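## Task

Lay two rods end to end in a straight line so their combined length equals the green rod (8 cm). No red rod may be used. Colour gives length in cm: blue 1, magenta 2, grey 3, orange 4, lime 5, purple 6, red 7, green 8, pink 9, turquoise 10. Both rods must rest flat, with ends touching or nearly so. Form no second train, and keep every rod outside the train at least one rod-width from it. The train must stay in place without the robot holding it. Finish by releasing and moving the grippers away.

## Robot and tools

Robot: two 7-joint arms, left_arm and right_arm, each with a two-finger parallel gripper. Everything is in one scene frame: origin on the table top midway between the arms, +z up, +x out across the table, left_arm on the +y side (the names do not refer to image sides). Positions are metres; orientations are quaternions written w, x, y, z. The gripper's fingers point along its own +z and close along its own y. The reported end_effector_position is the point between the pads when shut; closed fingertips extend about 22 mm past it (9 mm when fully open), and closing pushes the tips about 13 mm further from the arm, so leave clearance above the table.

Row format (used by execute_actions and move): a single flat list of 20 numbers covering both arms, even if one arm is idle. Numbers 1-10 are left_arm: x, y, z, qw, qx, qy, qz (an absolute pose in the scene frame, not an offset), then gripper position, force_limit, speed. Numbers 11-20 are the same for right_arm. The three gripper numbers each range -1 to 1. Position: +1 = open 85 mm, about -0.8 = pads touching, -1 = close until blocked. force_limit: roughly 20 N at -1, 128 N at 0, 235 N at +1 (less on very thin items). speed: pad gap changes about 20 mm/s at -1, 85 at 0, 150 at +1; faster closing adds a few newtons of grip. To keep an arm still, resend its last reported pose and its current three gripper numbers every time (a 0 is a real command, not 'unchanged'). Resend the same quaternion to hold orientation rather than copying a drifted reported one.

execute_actions(actions): a list of up to 15 actions; each action is a table of up to 15 rows, one row per 1/30 s step; if fewer than 15 rows, the last repeats. Each action lasts 0.5 s. Per step, the commanded pose is clipped to within 70 mm and 16 degrees of the measured pose, so far targets take several actions. A target more than 0.6 m from the gripper's current position along any of its axes gets the action refused for both arms; if the first action is malformed or fails this against the last reported state, nothing runs. An empty list just returns state and images.

move(target, speed, blocking): target is one 20-number row of absolute poses; each gripper travels a straight path toward it, all arms finishing together, 0.5 to 10 s. speed is m/s, 0.002 to 0.5 (default 0.25); rotation is capped at twice that in rad/s. Paths ignore obstacles and the other arm, and the hand may lag, stray or overshoot the speed, especially near full reach. Finger numbers apply at the start. The extra 'move:' line reports the ending (done, off_target, moving, held, fault), limits (paced = pose clipped; held = a check blocked steps, after which motion can jump fast) and each gripper's distance from its target. blocking=false returns after 0.5 s while motion continues; then use wait(0) or stop before sending new rows or moves.

wait(seconds): 0 to 10; arms hold their last command. stop(): brakes a running move (needs stopping room; fingers keep moving). zoom_image(camera, region): camera is cam_head_left, cam_head_right, cam_left_wrist or cam_right_wrist; region [x0, y0, x1, y1] in image pixels from top-left, at most 504x504. finished_scene(scene): ends scene 1 or 2 irreversibly and reports success; the next scene's task comes with it. Answering without a tool call ends everything.

Reading results: state line gives each gripper's pose (may be a bit off at long reach). 'Hand target' is where the controller is currently steering. 'pose unreachable' means a clearance check altered or blocked that arm. Step readings list positions at some steps; HELD marks steps that were held back. object_status: 0 moving, 1 blocked while opening, 2 blocked while closing (a grip), 3 reached the commanded spot or pads met (small items may still be held). Grip by sending -1, keeping it, and checking for 2. position_measured is in counts: 3 open, ~78 = 60 mm, ~130 = 40 mm, ~180 = 20 mm, ~230 pads meet. A change of 0.01 or more in position is needed for new force/speed to apply; to soften a grip, open first. touch_left (-y finger) and touch_right (+y finger) each give 7 groups of 4 cells, groups running from fingertip toward the arm, cells along gripper +x; unloaded cells read near 0 with noise, about 30 at 10 N, 140 at 50 N, 240 at 100 N spread evenly.

Cameras: four 504x504 images in order head_left, head_right, left_wrist, right_wrist, with supplied pinhole+radial calibration (T_world_to_cam maps scene frame to camera) that may be slightly off.

Cautions: don't drop, slam or shove rods hard, and never push anything off the table. Keep the arms from colliding. Joint load limits are 48.6 N m (waist, shoulder, upper arm roll, elbow) and 30.6 N m (forearm roll, wrist pitch, wrist roll); reaching one freezes that arm 10 s. Holding loads heats motors: warning from 60 °C, and at 75 °C the arm sinks (over-temperature fault). Brief external tugs on held or loose objects can occur. Less robot time and smoother, lower-effort motion are better. Before finishing, release the rods and pull the grippers away so the train stands on its own.

Each tool is called after "Call:" in YAML: its name, and indented under it one key for each argument.

## Session

Call:
execute_actions:
  actions: []

Scene clock: 0.00 s.
left_arm: end_effector_position=(+0.2070, +0.0842, +0.2521) position_measured=3 object_status=3 touch_left=n/a touch_right=n/a end_effector_quat_wxyz=(+0.261, +0.833, -0.461, -0.160) | right_arm: end_effector_position=(+0.2498, -0.3671, +0.1946) position_measured=3 object_status=3 touch_left=n/a touch_right=n/a end_effector_quat_wxyz=(-0.005, +0.449, +0.888, -0.093)
Joint positions: left_arm=[ 1.005  0.301 -0.709  1.948  0.573  1.511  3.678] | right_arm=[-0.372  0.151  0.161  2.101  0.145  1.011  0.416]
Joint velocities: left_arm=[-0.001 -0.     0.    -0.001  0.    -0.    -0.001] | right_arm=[ 0.    -0.     0.001  0.    -0.001  0.     0.   ]
Motor temperatures (°C, as the motors report them): left_arm=[36 29 27 30 43 39 44] | right_arm=[31 31 29 29 34 36 42]
Hand target (left_arm): +0.207, +0.084, +0.252; +0.261, +0.833, -0.461, -0.160
Hand target (right_arm): +0.250, -0.367, +0.195; -0.005, +0.449, +0.888, -0.093

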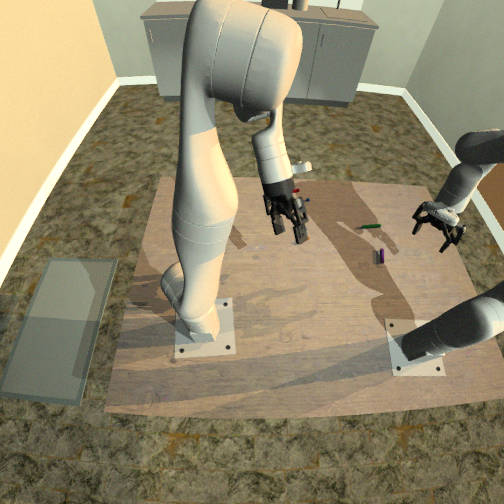

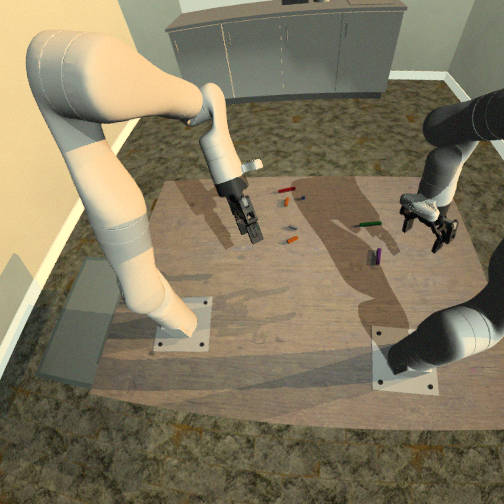

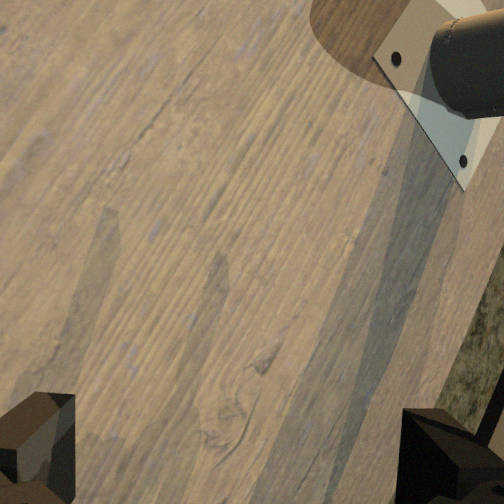

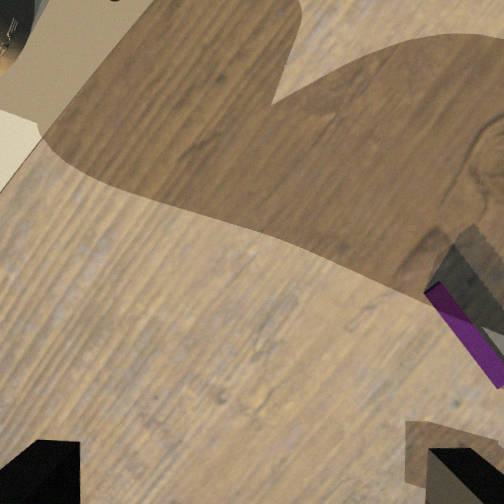

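Call:
zoom_image:
  camera: "cam_head_right"
  region: [220, 160, 470, 300]

Region (220, 160, 470, 300) of cam_head_right's 504x504 image, scaled by 2.016, with more detail than that image has; it fills the top 282 rows of this view, and the rest is white.

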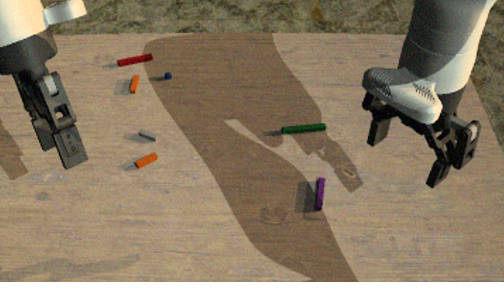

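Call:
move:
  target: [0.36,-0.04,0.2,0,1,0,0,1,0,0, 0.2498,-0.3671,0.1946,-0.005,0.449,0.888,-0.093,1,0,0]

Scene clock: 3.23 s.
left_arm: end_effector_position=(+0.3599, -0.0397, +0.1992) position_measured=3 object_status=3 touch_left=((7 4 6 5) (-5 0 9 -1) (-4 3 -9 1) (-1 -7 8 3) (-5 2 2 1) (-1 9 10 -4) (-11 6 12 8)) touch_right=((15 13 4 -1) (21 -29 -6 7) (-1 -21 -4 -9) (-10 -10 -8 13) (7 14 10 -24) (-16 20 31 -10) (34 -31 10 9)) end_effector_quat_wxyz=(-0.000, +1.000, +0.001, +0.001) | right_arm: end_effector_position=(+0.2498, -0.3671, +0.1946) position_measured=3 object_status=3 touch_left=((11 -15 -3 -4) (32 20 18 10) (-5 33 12 -25) (11 -23 -3 5) (17 18 4 3) (8 -8 -2 14) (-5 -14 29 -14)) touch_right=((6 4 -2 11) (-1 10 -8 3) (-3 -9 8 -1) (5 3 -6 2) (-2 -4 0 5) (-2 -9 -8 -3) (6 7 -15 -1)) end_effector_quat_wxyz=(-0.005, +0.449, +0.889, -0.093)
Joint positions: left_arm=[ 1.44   0.63  -0.912  1.538  0.516  1.229  5.065] | right_arm=[-0.372  0.151  0.161  2.101  0.146  1.011  0.416]
Joint velocities: left_arm=[ 0.002  0.01   0.006 -0.002 -0.003 -0.001  0.003] | right_arm=[-0.001  0.    -0.001  0.    -0.     0.     0.   ]
Motor temperatures (°C, as the motors report them): left_arm=[36 29 27 30 43 39 44] | right_arm=[31 31 29 29 34 36 42]
Hand target (left_arm): +0.360, -0.040, +0.199; -0.001, +1.000, +0.001, +0.001
Hand target (right_arm): +0.250, -0.367, +0.195; -0.005, +0.449, +0.889, -0.093
Off the commanded pose (left_arm): 0.001 m, 0 deg.
Off the commanded pose (right_arm): 0.000 m, 0 deg.
move: done
camera_calibration (this result's frames):
cam_left_wrist: T_world_to_cam=[[0.0542199, -0.998485, 0.00933289, -0.0579172], [-0.998395, -0.054057, 0.0168985, 0.403614], [-0.0163684, -0.0102341, -0.999814, 0.352156], [0, 0, 0, 1]] pos_world=[0.41187, -0.0324073, 0.34581]
cam_right_wrist: T_world_to_cam=[[0.760915, 0.621063, -0.187857, 0.0803207], [0.637353, -0.769684, 0.03699, -0.390806], [-0.121617, -0.147877, -0.9815, 0.314786], [0, 0, 0, 1]] pos_world=[0.226247, -0.304132, 0.338507]

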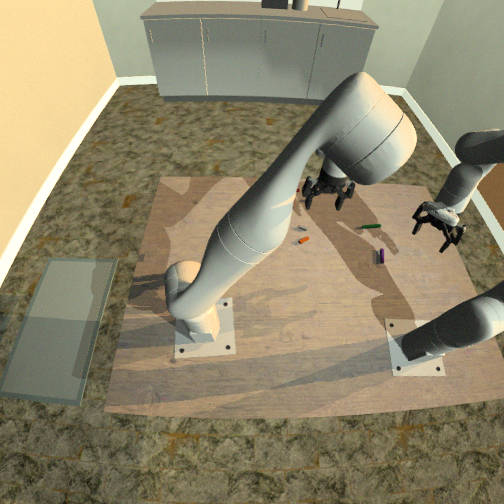

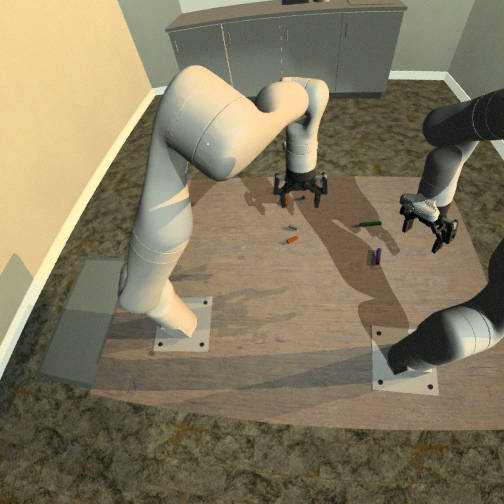

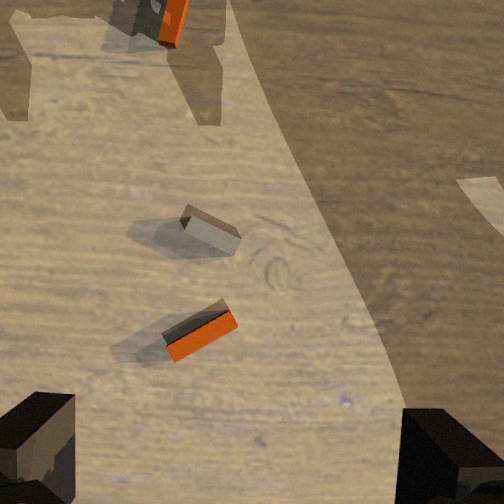

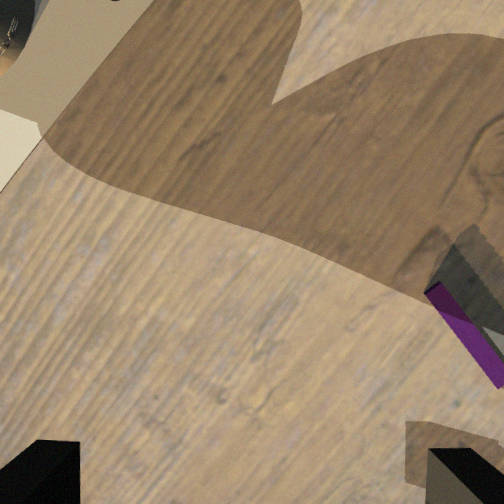

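Call:
move:
  target: [0.49,0.014,0.2,0,1,0,0,1,0,0, 0.2498,-0.3671,0.1946,-0.005,0.449,0.888,-0.093,1,0,0]

Scene clock: 4.70 s.
left_arm: end_effector_position=(+0.4900, +0.0129, +0.1999) position_measured=3 object_status=3 touch_left=((4 5 3 8) (5 -9 19 -9) (-4 -5 5 9) (9 -4 0 -8) (5 -2 -4 -14) (0 3 4 -7) (2 6 14 10)) touch_right=((41 3 -3 11) (4 12 -20 6) (-21 -1 35 -8) (-19 20 6 -9) (-18 4 4 2) (-7 20 11 -9) (15 13 -12 4)) end_effector_quat_wxyz=(+0.001, +1.000, +0.000, -0.000) | right_arm: end_effector_position=(+0.2498, -0.3671, +0.1946) position_measured=3 object_status=3 touch_left=((5 -7 10 7) (6 -16 14 16) (12 24 7 3) (5 34 10 1) (7 9 4 -5) (-22 -7 -20 11) (5 -3 -2 -7)) touch_right=((3 -7 -6 -2) (0 -4 -8 1) (-10 -4 2 0) (-2 -4 2 -1) (-1 -2 1 5) (6 -4 0 -3) (3 4 -1 5)) end_effector_quat_wxyz=(-0.005, +0.449, +0.889, -0.093)
Joint positions: left_arm=[ 1.089  0.754 -0.866  1.29   0.567  1.346  4.856] | right_arm=[-0.372  0.151  0.161  2.101  0.146  1.011  0.416]
Joint velocities: left_arm=[-0.003  0.002 -0.    -0.001  0.001  0.001 -0.   ] | right_arm=[-0.002 -0.001  0.    -0.     0.     0.     0.   ]
Motor temperatures (°C, as the motors report them): left_arm=[36 29 27 30 43 39 44] | right_arm=[31 31 29 29 34 36 42]
Hand target (left_arm): +0.490, +0.013, +0.200; +0.001, +1.000, +0.000, -0.001
Hand target (right_arm): +0.250, -0.367, +0.195; -0.005, +0.449, +0.889, -0.093
Off the commanded pose (left_arm): 0.001 m, 0 deg.
Off the commanded pose (right_arm): 0.000 m, 0 deg.
move: done
camera_calibration (this result's frames):
cam_left_wrist: T_world_to_cam=[[0.051556, -0.998603, 0.0115699, -0.0115898], [-0.998488, -0.051322, 0.0196834, 0.535756], [-0.0190621, -0.0125672, -0.999739, 0.356887], [0, 0, 0, 1]] pos_world=[0.542346, 0.0204075, 0.346383]
cam_right_wrist: T_world_to_cam=[[0.760914, 0.621062, -0.18786, 0.0803217], [0.637352, -0.769684, 0.0369907, -0.390806], [-0.121619, -0.14788, -0.981499, 0.314786], [0, 0, 0, 1]] pos_world=[0.226247, -0.304132, 0.338507]

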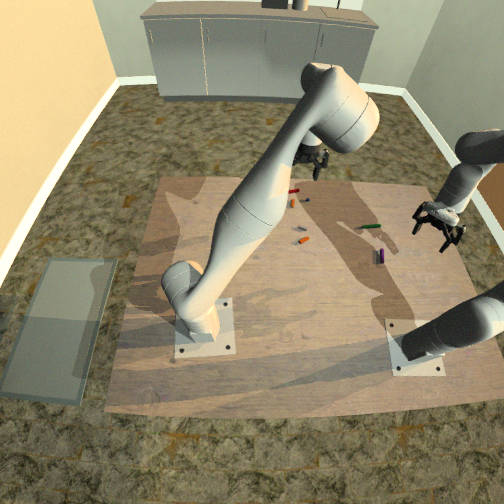

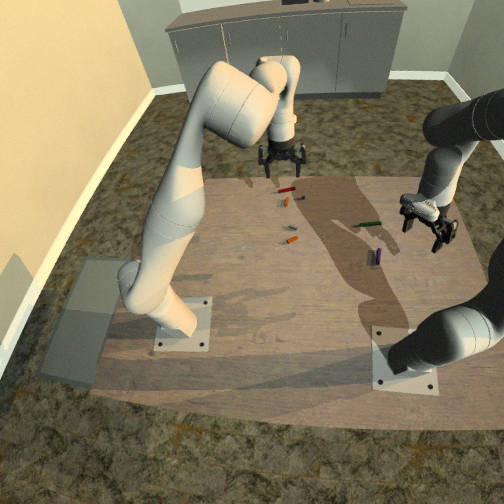

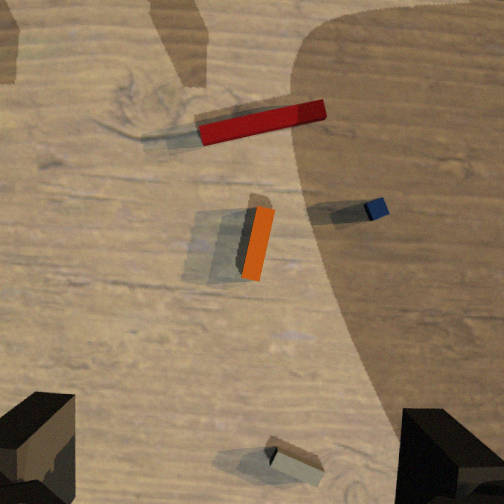

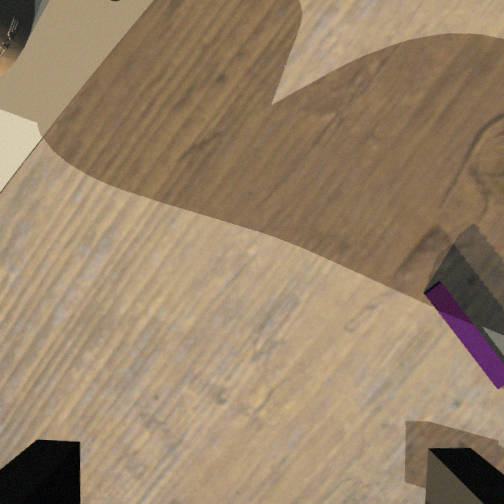

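Call:
move:
  target: [0.547,0.0165,0.08,0,0.9973,-0.073,0,0,0,0, 0.2498,-0.3671,0.1946,-0.005,0.449,0.888,-0.093,1,0,0]

Call:
move:
  target: [0.547,0.0165,0.026,0,0.9973,-0.073,0,0,0,0, 0.2498,-0.3671,0.1946,-0.005,0.449,0.888,-0.093,1,0,0]
  speed: 0.1

Scene clock: 6.00 s.
left_arm: end_effector_position=(+0.5467, +0.0163, +0.0801) position_measured=128 object_status=3 touch_left=((7 -1 9 -16) (3 -3 19 7) (-3 -4 -5 4) (-3 -3 -9 4) (0 2 0 -10) (0 9 9 -3) (1 1 1 -1)) touch_right=((-15 -4 -1 12) (31 -12 -6 10) (-21 16 -17 -6) (-8 -2 -10 -22) (2 20 -7 4) (-13 -26 28 5) (2 0 14 25)) end_effector_quat_wxyz=(+0.000, +0.997, -0.073, -0.000) | right_arm: end_effector_position=(+0.2498, -0.3671, +0.1946) position_measured=3 object_status=3 touch_left=((5 -13 -9 11) (24 -12 0 3) (8 -12 -39 5) (5 -8 -9 11) (-5 6 -8 2) (-5 -15 -3 23) (-4 -29 1 4)) touch_right=((3 -1 2 1) (-5 -2 -1 2) (6 -10 7 0) (-5 2 -7 -10) (-1 -3 2 7) (16 -9 4 -2) (4 6 -10 7)) end_effector_quat_wxyz=(-0.005, +0.449, +0.889, -0.093)
Joint positions: left_arm=[ 0.951  0.968 -0.759  1.248  0.662  1.174  4.635] | right_arm=[-0.372  0.151  0.161  2.101  0.146  1.011  0.416]
Joint velocities: left_arm=[-0.003  0.003  0.    -0.     0.     0.001 -0.   ] | right_arm=[-0.001 -0.     0.001  0.     0.     0.    -0.   ]
Motor temperatures (°C, as the motors report them): left_arm=[36 29 27 30 43 39 44] | right_arm=[31 31 29 29 34 36 42]
Hand target (left_arm): +0.547, +0.016, +0.080; +0.000, +0.997, -0.073, -0.000
Hand target (right_arm): +0.250, -0.367, +0.195; -0.005, +0.449, +0.889, -0.093
Off the commanded pose (left_arm): 0.000 m, 0 deg.
Off the commanded pose (right_arm): 0.000 m, 0 deg.
move: done
camera_calibration (this result's frames):
cam_left_wrist: T_world_to_cam=[[-0.0944551, -0.995474, 0.0104531, 0.0700949], [-0.995337, 0.0946378, 0.0186455, 0.59088], [-0.0195504, -0.00864319, -0.999772, 0.238392], [0, 0, 0, 1]] pos_world=[0.599406, 0.0159185, 0.226587]
cam_right_wrist: T_world_to_cam=[[0.760914, 0.621062, -0.18786, 0.0803218], [0.637352, -0.769684, 0.0369907, -0.390806], [-0.121619, -0.14788, -0.981499, 0.314786], [0, 0, 0, 1]] pos_world=[0.226247, -0.304132, 0.338507]

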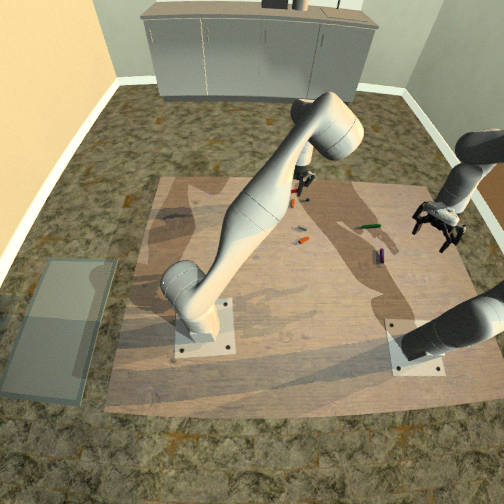

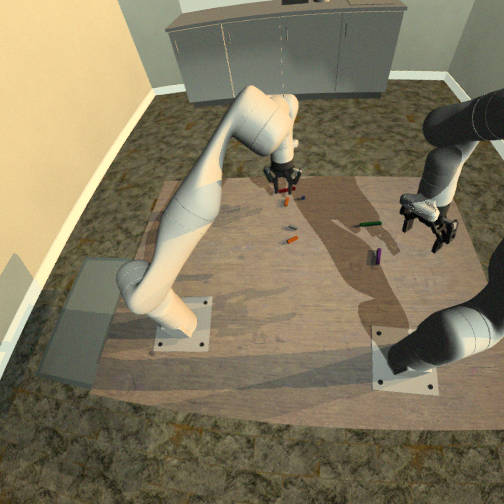

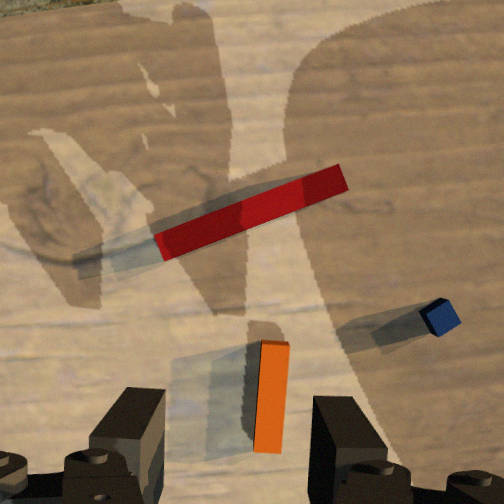

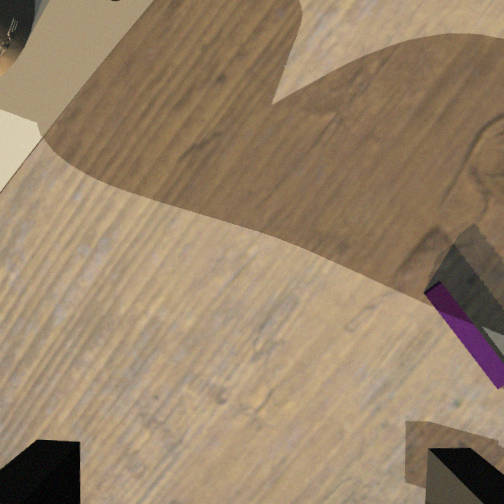

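Scene clock: 6.83 s.
left_arm: end_effector_position=(+0.5468, +0.0165, +0.0262) position_measured=128 object_status=3 touch_left=((0 -3 1 -5) (4 -5 12 10) (-4 -1 -12 7) (4 -1 7 -6) (4 -13 2 5) (-1 1 4 -2) (-9 -3 -5 1)) touch_right=((28 -7 -30 4) (-17 -7 -35 30) (1 0 31 -5) (-20 -5 -31 -10) (16 -21 -1 -15) (-3 -8 24 14) (-24 -17 -4 -2)) end_effector_quat_wxyz=(+0.000, +0.997, -0.073, +0.000) | right_arm: end_effector_position=(+0.2498, -0.3671, +0.1946) position_measured=3 object_status=3 touch_left=((-6 19 28 28) (11 -2 -15 9) (17 3 -3 -7) (-7 6 12 -5) (-4 -4 2 -8) (12 -17 37 -3) (11 -1 0 -18)) touch_right=((2 4 -2 0) (-3 8 3 4) (-5 -3 -5 10) (0 -8 7 -10) (5 -9 -4 8) (-6 -2 -15 -2) (8 1 -7 0)) end_effector_quat_wxyz=(-0.005, +0.449, +0.889, -0.093)
Joint positions: left_arm=[ 0.941  1.041 -0.726  1.284  0.709  1.075  4.603] | right_arm=[-0.372  0.151  0.161  2.101  0.146  1.011  0.416]
Joint velocities: left_arm=[-0.002  0.002 -0.001 -0.    -0.001  0.     0.   ] | right_arm=[-0.     0.001 -0.001  0.     0.001 -0.001 -0.   ]
Motor temperatures (°C, as the motors report them): left_arm=[36 29 27 30 43 39 44] | right_arm=[31 31 29 29 34 36 42]
Hand target (left_arm): +0.547, +0.017, +0.026; +0.000, +0.997, -0.073, -0.000
Hand target (right_arm): +0.250, -0.367, +0.195; -0.005, +0.449, +0.889, -0.093
Off the commanded pose (left_arm): 0.000 m, 0 deg.
Off the commanded pose (right_arm): 0.000 m, 0 deg.
move: done
camera_calibration (this result's frames):
cam_left_wrist: T_world_to_cam=[[-0.0945529, -0.99547, 0.0100071, 0.0708991], [-0.995332, 0.0947254, 0.0184602, 0.592065], [-0.0193245, -0.00821494, -0.99978, 0.184376], [0, 0, 0, 1]] pos_world=[0.599568, 0.016009, 0.172696]
cam_right_wrist: T_world_to_cam=[[0.760914, 0.621062, -0.18786, 0.0803217], [0.637352, -0.769684, 0.0369907, -0.390806], [-0.121619, -0.14788, -0.981499, 0.314786], [0, 0, 0, 1]] pos_world=[0.226247, -0.304132, 0.338507]

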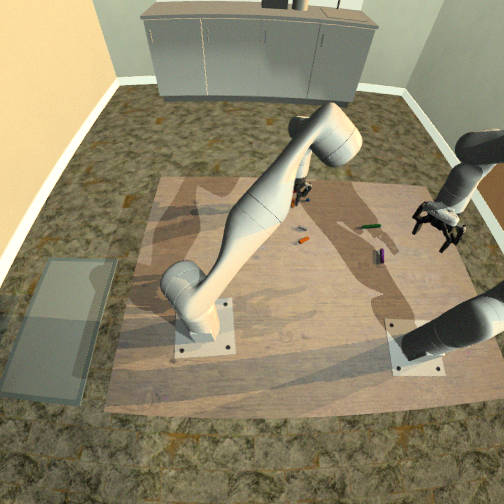

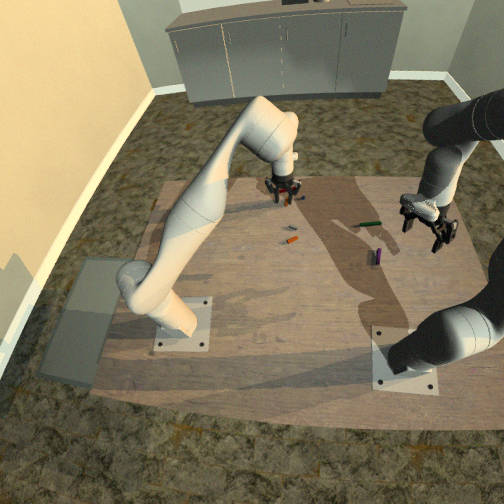

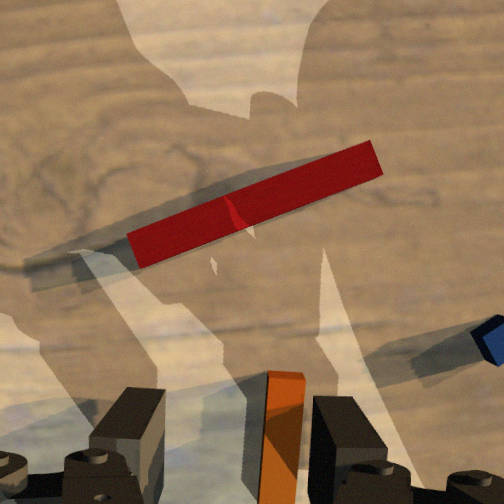

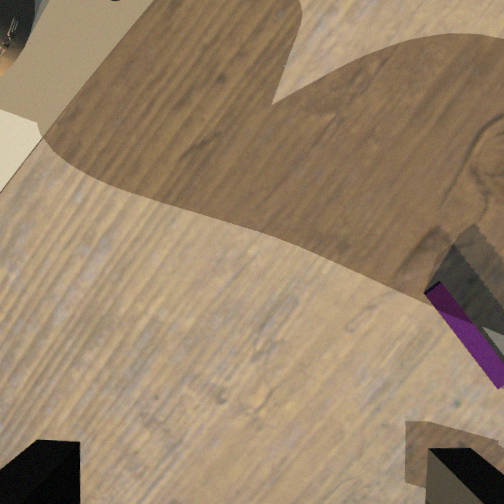

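Rod is between the fingers; close.

Call:
execute_actions:
  actions:
    - [[0.547,0.0165,0.026,0,0.9973,-0.073,0,-1,0,0, 0.2498,-0.3671,0.1946,-0.005,0.449,0.888,-0.093,1,0,0]]
    - [[0.547,0.0165,0.026,0,0.9973,-0.073,0,-1,0,0, 0.2498,-0.3671,0.1946,-0.005,0.449,0.888,-0.093,1,0,0]]

Scene clock: 8.00 s.
left_arm: end_effector_position=(+0.5471, +0.0164, +0.0262) position_measured=212 object_status=2 touch_left=((767 821 752 593) (178 217 184 143) (-5 -14 -4 22) (5 6 6 1) (9 -3 -9 -17) (-9 -8 15 1) (-5 -1 9 0)) touch_right=((772 797 928 728) (157 142 192 190) (-21 -4 -15 1) (-7 3 -7 2) (14 -9 -5 -8) (4 10 24 10) (0 -27 19 2)) end_effector_quat_wxyz=(+0.000, +0.997, -0.073, +0.000) | right_arm: end_effector_position=(+0.2498, -0.3671, +0.1946) position_measured=3 object_status=3 touch_left=((12 -23 27 -10) (-18 -8 8 8) (16 -12 32 -21) (9 32 11 20) (-9 -6 -25 -14) (-2 -8 7 13) (23 -13 24 -17)) touch_right=((7 3 3 -9) (7 0 -5 -2) (-3 -4 2 8) (1 -1 -1 -6) (-6 -5 -3 8) (1 -3 2 0) (-3 3 -20 9)) end_effector_quat_wxyz=(-0.005, +0.449, +0.889, -0.093)
Joint positions: left_arm=[ 0.941  1.041 -0.726  1.283  0.709  1.075  4.603] | right_arm=[-0.372  0.151  0.161  2.101  0.146  1.011  0.416]
Joint velocities: left_arm=[ 0.  0.  0.  0. -0.  0. -0.] | right_arm=[-0.001  0.001 -0.     0.    -0.001  0.001  0.   ]
Motor temperatures (°C, as the motors report them): left_arm=[36 29 27 30 43 39 44] | right_arm=[31 31 29 29 34 36 42]
Hand target (left_arm): +0.547, +0.017, +0.026; -0.000, +0.997, -0.073, +0.000
Hand target (right_arm): +0.250, -0.367, +0.195; -0.005, +0.449, +0.889, -0.093
Off the commanded pose (left_arm): 0.000 m, 0 deg.
Off the commanded pose (right_arm): 0.000 m, 0 deg.
Step readings (end_effector_position; steps 1 to 15: 1st action; 16 to 30: 2nd action):
0: left_arm (+0.5468, +0.0166, +0.0261) | right_arm (+0.2498, -0.3671, +0.1946)
1: left_arm (+0.5469, +0.0166, +0.0260) | right_arm (+0.2498, -0.3671, +0.1946)
2: left_arm (+0.5470, +0.0165, +0.0260) | right_arm (+0.2498, -0.3671, +0.1946)
4: left_arm (+0.5470, +0.0165, +0.0260) | right_arm (+0.2498, -0.3671, +0.1946)
8: left_arm (+0.5470, +0.0165, +0.0260) | right_arm (+0.2498, -0.3671, +0.1946)
15: left_arm (+0.5471, +0.0164, +0.0262) | right_arm (+0.2498, -0.3671, +0.1946)
16: left_arm (+0.5471, +0.0164, +0.0262) | right_arm (+0.2498, -0.3671, +0.1946)
17: left_arm (+0.5471, +0.0164, +0.0262) | right_arm (+0.2498, -0.3671, +0.1946)
19: left_arm (+0.5471, +0.0164, +0.0262) | right_arm (+0.2498, -0.3671, +0.1946)
23: left_arm (+0.5471, +0.0164, +0.0262) | right_arm (+0.2498, -0.3671, +0.1946)
30: end_effector_position above
camera_calibration (this result's frames):
cam_left_wrist: T_world_to_cam=[[-0.0944769, -0.995477, 0.00993897, 0.0708563], [-0.995344, 0.0946464, 0.0182458, 0.592353], [-0.019104, -0.00816888, -0.999784, 0.184308], [0, 0, 0, 1]] pos_world=[0.59981, 0.0159773, 0.172756]
cam_right_wrist: T_world_to_cam=[[0.760914, 0.621062, -0.18786, 0.0803216], [0.637352, -0.769684, 0.0369908, -0.390806], [-0.121619, -0.14788, -0.981499, 0.314786], [0, 0, 0, 1]] pos_world=[0.226247, -0.304132, 0.338507]

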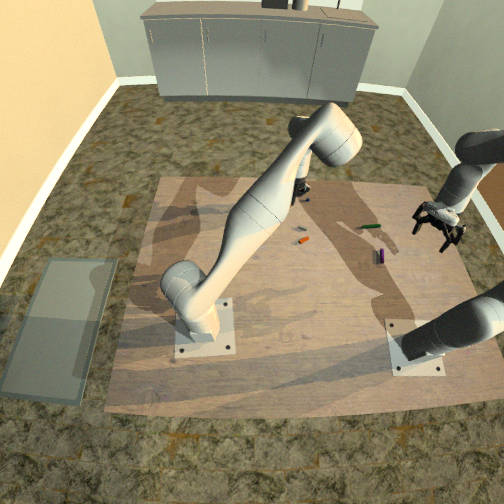

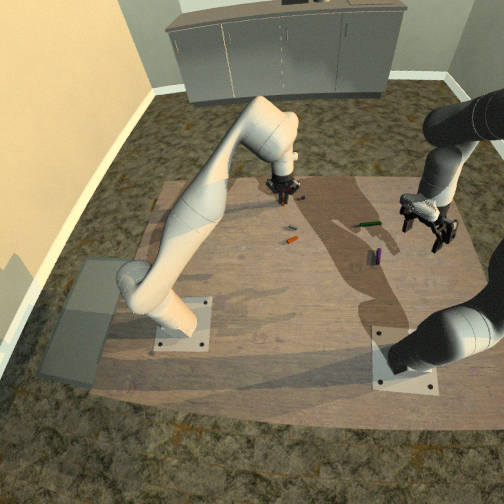

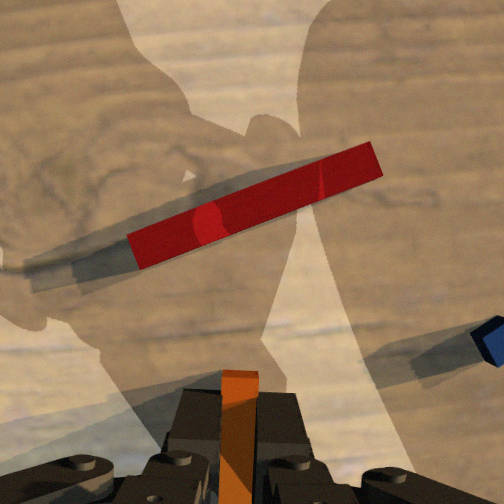

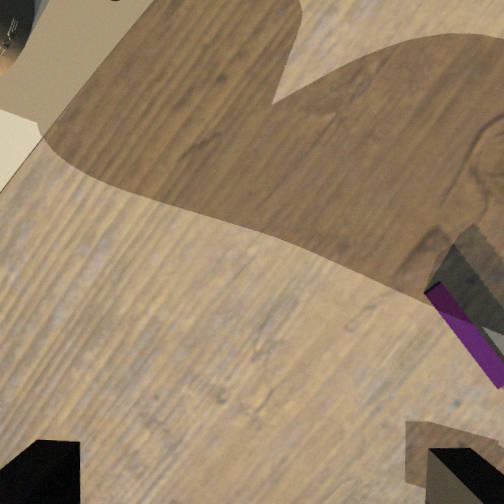

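Call:
move:
  target: [0.547,0.0165,0.09,0,0.9973,-0.073,0,-1,0,0, 0.2498,-0.3671,0.1946,-0.005,0.449,0.888,-0.093,1,0,0]

Call:
move:
  target: [0.3444,0.016,0.08,0,0.866,-0.5,0,-1,0,0, 0.2498,-0.3671,0.1946,-0.005,0.449,0.888,-0.093,1,0,0]

Scene clock: 9.00 s.
left_arm: end_effector_position=(+0.5472, +0.0165, +0.0898) position_measured=212 object_status=2 touch_left=((758 831 741 592) (168 225 182 152) (-6 -4 -1 9) (5 3 2 -2) (4 -3 -10 -9) (-10 9 3 3) (-10 -1 3 2)) touch_right=((772 766 900 731) (132 158 183 151) (-1 2 3 13) (-6 -5 0 3) (14 -5 5 -12) (0 -14 15 3) (-9 2 -3 19)) end_effector_quat_wxyz=(-0.000, +0.997, -0.073, -0.000) | right_arm: end_effector_position=(+0.2498, -0.3671, +0.1946) position_measured=3 object_status=3 touch_left=((17 8 16 13) (8 -3 10 -2) (38 11 -3 3) (-27 -2 19 -11) (15 -24 24 -10) (5 29 -3 14) (14 -17 -16 -13)) touch_right=((4 7 3 1) (-4 12 -3 2) (9 -6 5 2) (10 -7 7 -5) (-1 11 -1 7) (5 -6 2 -11) (14 8 -13 -4)) end_effector_quat_wxyz=(-0.005, +0.449, +0.889, -0.093)
Joint positions: left_arm=[ 0.951  0.956 -0.764  1.237  0.653  1.194  4.642] | right_arm=[-0.372  0.151  0.161  2.101  0.146  1.011  0.416]
Joint velocities: left_arm=[ 0.002 -0.003  0.     0.     0.    -0.    -0.001] | right_arm=[ 0.001  0.    -0.001  0.001 -0.001 -0.    -0.   ]
Motor temperatures (°C, as the motors report them): left_arm=[36 29 27 30 43 39 44] | right_arm=[31 31 29 29 34 36 42]
Hand target (left_arm): +0.547, +0.016, +0.090; -0.000, +0.997, -0.073, +0.000
Hand target (right_arm): +0.250, -0.367, +0.195; -0.005, +0.449, +0.889, -0.093
Off the commanded pose (left_arm): 0.000 m, 0 deg.
Off the commanded pose (right_arm): 0.000 m, 0 deg.
move: done
camera_calibration (this result's frames):
cam_left_wrist: T_world_to_cam=[[-0.0943994, -0.995489, 0.00947839, 0.0702651], [-0.995342, 0.0945642, 0.018785, 0.591193], [-0.0195966, -0.00766095, -0.999779, 0.248141], [0, 0, 0, 1]] pos_world=[0.599935, 0.0159434, 0.236314]
cam_right_wrist: T_world_to_cam=[[0.760914, 0.621062, -0.18786, 0.0803216], [0.637352, -0.769684, 0.0369907, -0.390806], [-0.121619, -0.147879, -0.981499, 0.314786], [0, 0, 0, 1]] pos_world=[0.226247, -0.304132, 0.338507]

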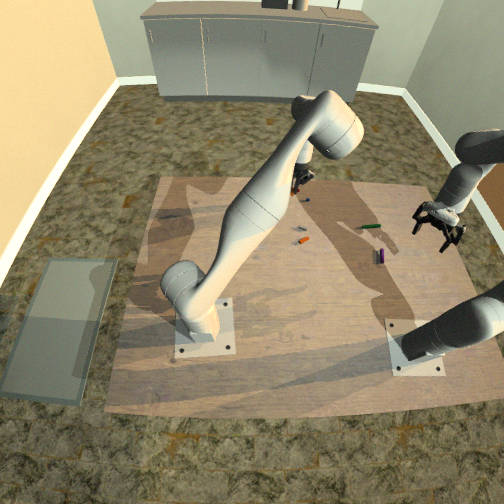

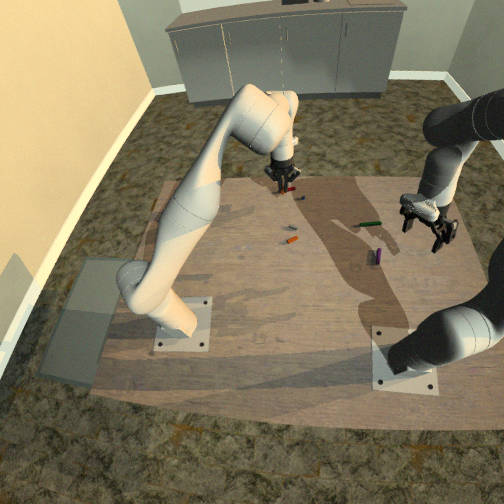

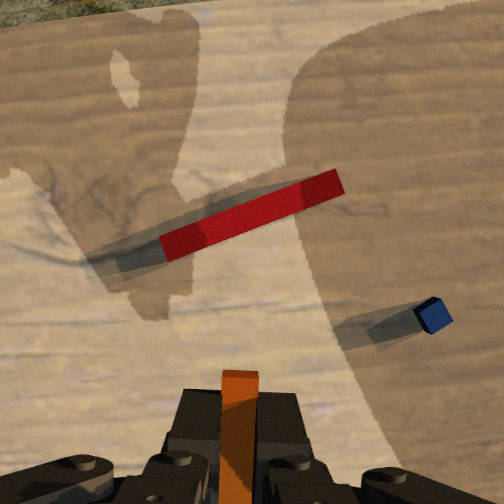

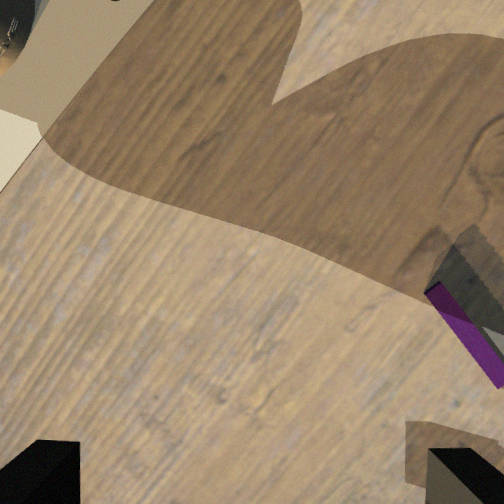

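Scene clock: 11.17 s.
left_arm: end_effector_position=(+0.3444, +0.0174, +0.0802) position_measured=212 object_status=2 touch_left=((760 831 741 586) (175 231 182 153) (-2 -12 2 9) (16 -2 0 3) (8 -14 -1 -15) (-6 -4 10 -8) (8 2 8 10)) touch_right=((760 762 892 722) (169 176 219 169) (9 -5 23 0) (24 15 -20 -29) (-3 -15 -2 -6) (7 -20 -8 -11) (16 -8 2 -18)) end_effector_quat_wxyz=(-0.001, +0.866, -0.500, -0.000) | right_arm: end_effector_position=(+0.2498, -0.3671, +0.1946) position_measured=3 object_status=3 touch_left=((3 -7 20 -19) (6 -18 -15 6) (-8 8 -14 3) (21 17 14 6) (16 -4 12 5) (29 -6 2 1) (-5 2 0 -15)) touch_right=((6 -6 5 -4) (5 8 8 -1) (-10 -9 9 -4) (-3 -5 5 -2) (12 2 -6 6) (2 0 -8 -2) (1 4 -7 4)) end_effector_quat_wxyz=(-0.005, +0.449, +0.889, -0.093)
Joint positions: left_arm=[ 1.231  0.638 -0.6    1.878  0.496  0.779  3.928] | right_arm=[-0.372  0.151  0.161  2.101  0.146  1.011  0.416]
Joint velocities: left_arm=[ 0.004 -0.007  0.     0.001 -0.    -0.    -0.   ] | right_arm=[ 0.001 -0.001  0.001  0.    -0.     0.001 -0.   ]
Motor temperatures (°C, as the motors report them): left_arm=[36 29 27 30 43 39 44] | right_arm=[31 31 29 29 34 36 42]
Hand target (left_arm): +0.344, +0.017, +0.080; -0.001, +0.866, -0.501, -0.000
Hand target (right_arm): +0.250, -0.367, +0.195; -0.005, +0.449, +0.889, -0.093
Off the commanded pose (left_arm): 0.001 m, 0 deg.
Off the commanded pose (right_arm): 0.000 m, 0 deg.
move: done
camera_calibration (this result's frames):
cam_left_wrist: T_world_to_cam=[[-0.839562, -0.543205, 0.00799108, 0.301001], [-0.542974, 0.839504, 0.0203068, 0.220583], [-0.0177393, 0.0127099, -0.999762, 0.233584], [0, 0, 0, 1]] pos_world=[0.376623, -0.0246442, 0.226643]
cam_right_wrist: T_world_to_cam=[[0.760915, 0.621062, -0.18786, 0.0803216], [0.637352, -0.769684, 0.0369906, -0.390806], [-0.121619, -0.14788, -0.981499, 0.314786], [0, 0, 0, 1]] pos_world=[0.226247, -0.304132, 0.338507]

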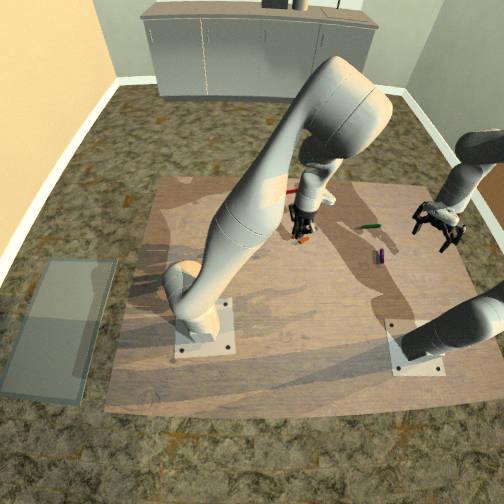

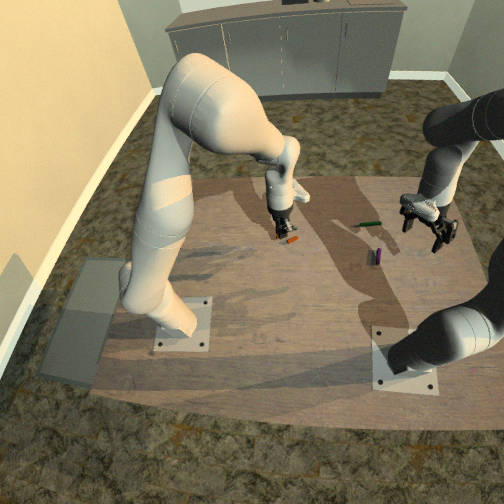

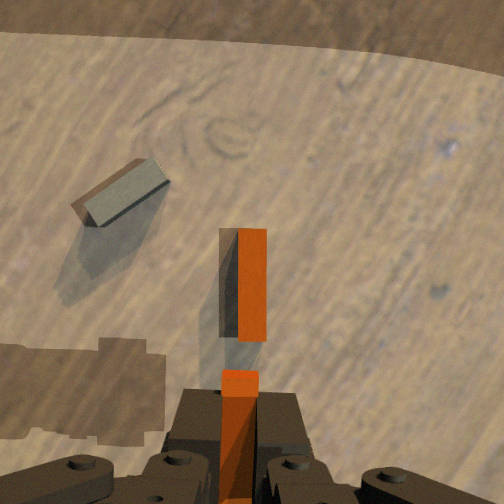

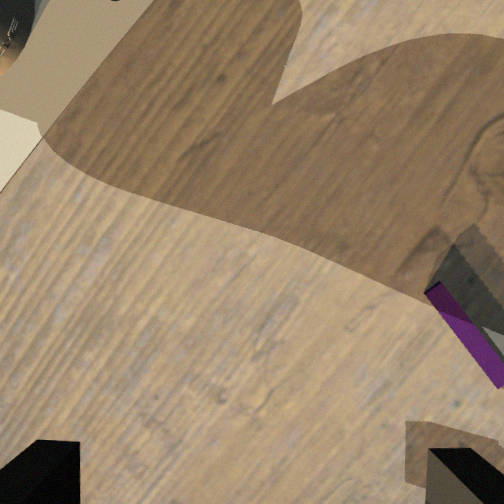

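Call:
move:
  target: [0.3444,0.016,0.032,0,0.866,-0.5,0,-1,0,0, 0.2498,-0.3671,0.1946,-0.005,0.449,0.888,-0.093,1,0,0]
  speed: 0.1

Scene clock: 12.07 s.
left_arm: end_effector_position=(+0.3442, +0.0158, +0.0323) position_measured=212 object_status=2 touch_left=((768 830 755 585) (168 215 178 141) (-1 -8 -18 13) (7 -3 -5 -8) (11 -10 -7 -11) (1 3 1 -9) (4 -1 6 4)) touch_right=((758 791 925 735) (155 176 183 181) (1 3 -16 16) (-15 23 -1 -4) (16 -13 2 -14) (2 -14 2 32) (13 22 -8 4)) end_effector_quat_wxyz=(+0.000, +0.866, -0.500, +0.000) | right_arm: end_effector_position=(+0.2498, -0.3671, +0.1946) position_measured=3 object_status=3 touch_left=((0 -6 5 0) (-15 -12 15 -1) (2 -9 -25 -3) (2 -4 25 7) (-16 3 -2 7) (19 -23 5 7) (-11 -1 13 -2)) touch_right=((-1 4 7 -7) (8 -2 2 -2) (-9 -12 1 6) (3 -9 5 -10) (8 -4 -1 10) (6 -8 -12 0) (4 0 3 -4)) end_effector_quat_wxyz=(-0.005, +0.449, +0.889, -0.093)
Joint positions: left_arm=[ 1.182  0.726 -0.531  1.912  0.581  0.66   3.859] | right_arm=[-0.372  0.151  0.161  2.101  0.146  1.011  0.416]
Joint velocities: left_arm=[-0.005  0.004 -0.001 -0.     0.     0.    -0.   ] | right_arm=[-0.001 -0.     0.     0.001  0.     0.    -0.   ]
Motor temperatures (°C, as the motors report them): left_arm=[36 29 27 30 43 39 44] | right_arm=[31 31 29 29 34 36 42]
Hand target (left_arm): +0.344, +0.016, +0.032; +0.000, +0.866, -0.500, -0.000
Hand target (right_arm): +0.250, -0.367, +0.195; -0.005, +0.449, +0.889, -0.093
Off the commanded pose (left_arm): 0.000 m, 0 deg.
Off the commanded pose (right_arm): 0.000 m, 0 deg.
move: done
camera_calibration (this result's frames):
cam_left_wrist: T_world_to_cam=[[-0.839335, -0.543521, 0.010119, 0.30019], [-0.543308, 0.839341, 0.0179922, 0.222967], [-0.0182724, 0.00960374, -0.999787, 0.185883], [0, 0, 0, 1]] pos_world=[0.376496, -0.0257709, 0.178794]
cam_right_wrist: T_world_to_cam=[[0.760914, 0.621062, -0.18786, 0.0803217], [0.637352, -0.769684, 0.0369906, -0.390806], [-0.121619, -0.14788, -0.981499, 0.314786], [0, 0, 0, 1]] pos_world=[0.226247, -0.304132, 0.338507]

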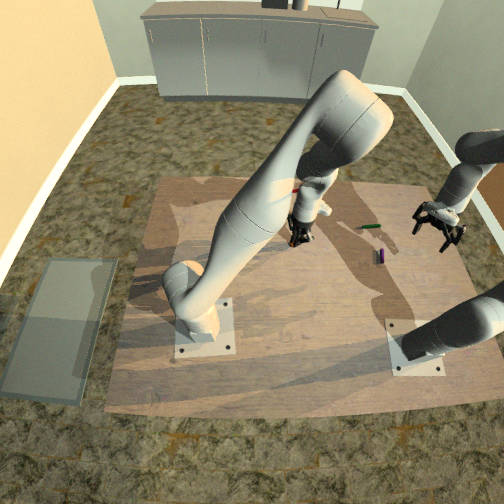

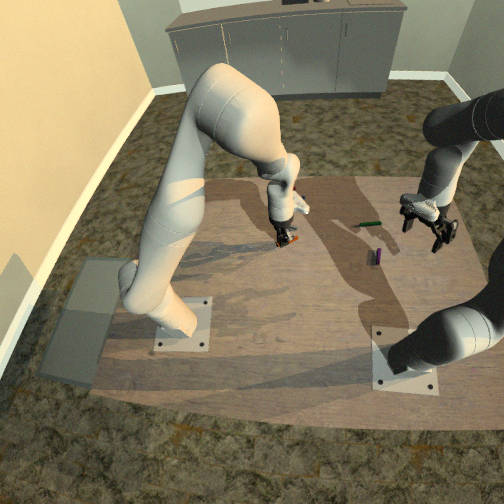

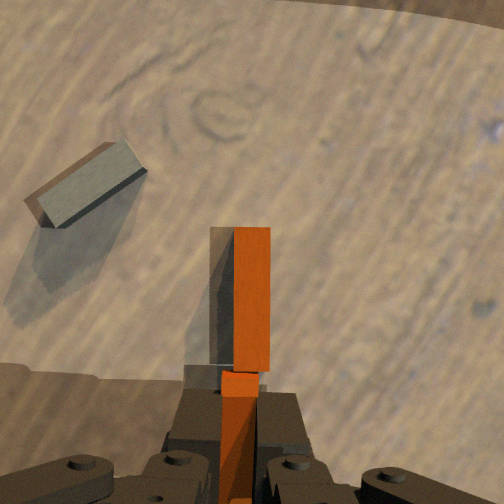

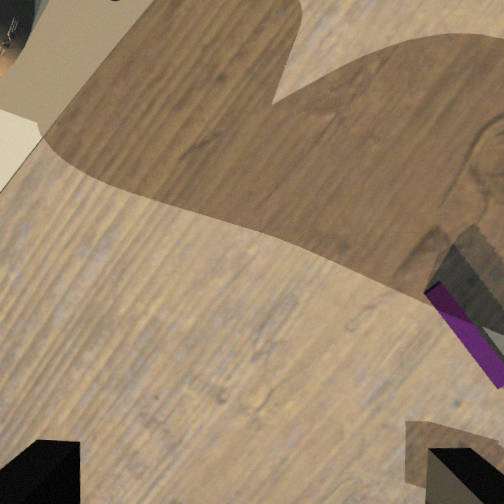

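Call:
move:
  target: [0.3401,0.0168,0.0265,0,0.866,-0.5,0,-1,0,0, 0.2498,-0.3671,0.1946,-0.005,0.449,0.888,-0.093,1,0,0]
  speed: 0.05

Scene clock: 12.93 s.
left_arm: end_effector_position=(+0.3401, +0.0168, +0.0265) position_measured=212 object_status=2 touch_left=((771 828 756 580) (168 208 183 154) (-12 -5 2 13) (7 -7 0 -6) (8 -4 -4 5) (-8 2 0 -4) (-8 6 11 3)) touch_right=((794 785 916 722) (152 145 184 218) (7 14 3 -19) (-6 8 -16 23) (7 18 16 -6) (23 5 14 -7) (19 2 -15 -13)) end_effector_quat_wxyz=(+0.000, +0.866, -0.500, +0.000) | right_arm: end_effector_position=(+0.2498, -0.3671, +0.1946) position_measured=3 object_status=3 touch_left=((-19 -14 -5 -18) (4 -8 -6 2) (6 -9 -15 -13) (19 9 -7 11) (-28 12 3 -1) (-17 2 -12 8) (-9 -36 -10 -2)) touch_right=((10 -2 -1 -7) (2 -2 1 2) (-1 0 -1 6) (3 -7 3 -6) (9 -1 6 4) (-5 -4 -13 -8) (6 -4 -3 -2)) end_effector_quat_wxyz=(-0.005, +0.449, +0.889, -0.093)
Joint positions: left_arm=[ 1.182  0.733 -0.521  1.926  0.592  0.639  3.853] | right_arm=[-0.372  0.151  0.161  2.101  0.146  1.011  0.416]
Joint velocities: left_arm=[-0.001  0.    -0.     0.001 -0.    -0.    -0.   ] | right_arm=[-0.001 -0.001 -0.    -0.     0.    -0.    -0.   ]
Motor temperatures (°C, as the motors report them): left_arm=[36 29 27 30 43 39 44] | right_arm=[31 31 29 29 34 36 42]
Hand target (left_arm): +0.340, +0.017, +0.027; +0.000, +0.866, -0.500, +0.000
Hand target (right_arm): +0.250, -0.367, +0.195; -0.005, +0.449, +0.889, -0.093
Off the commanded pose (left_arm): 0.000 m, 0 deg.
Off the commanded pose (right_arm): 0.000 m, 0 deg.
move: done
camera_calibration (this result's frames):
cam_left_wrist: T_world_to_cam=[[-0.839115, -0.543866, 0.00975197, 0.29732], [-0.543646, 0.839109, 0.0185707, 0.220108], [-0.0182829, 0.0102813, -0.99978, 0.18007], [0, 0, 0, 1]] pos_world=[0.372439, -0.024844, 0.173043]
cam_right_wrist: T_world_to_cam=[[0.760914, 0.621062, -0.18786, 0.0803218], [0.637352, -0.769684, 0.0369905, -0.390806], [-0.12162, -0.14788, -0.981499, 0.314786], [0, 0, 0, 1]] pos_world=[0.226247, -0.304132, 0.338507]

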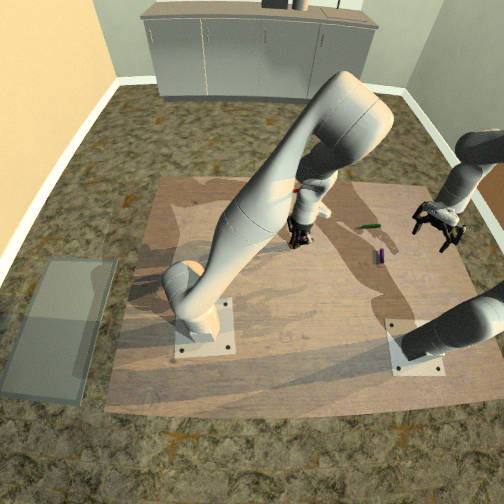

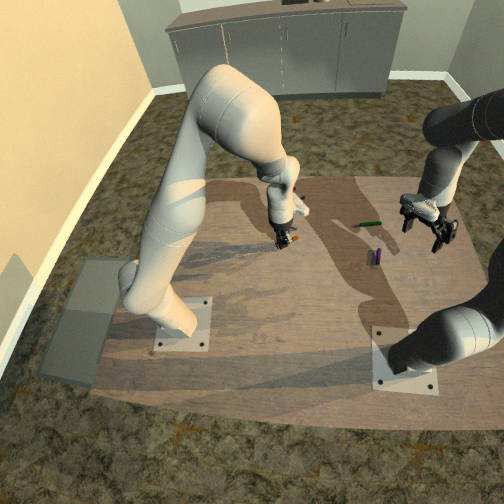

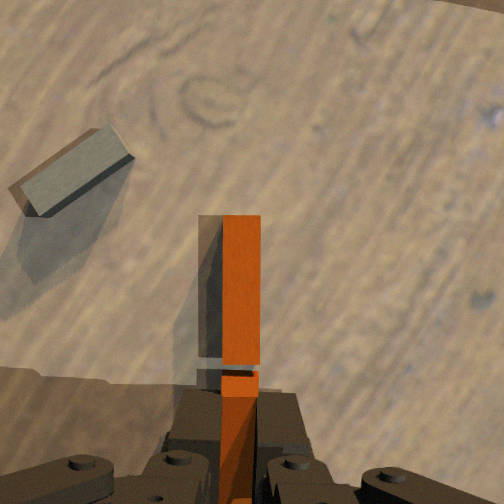

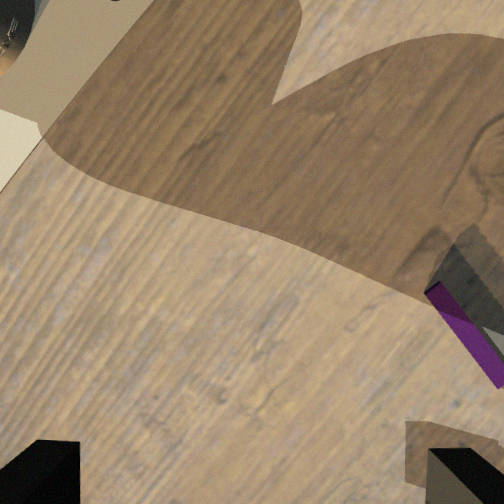

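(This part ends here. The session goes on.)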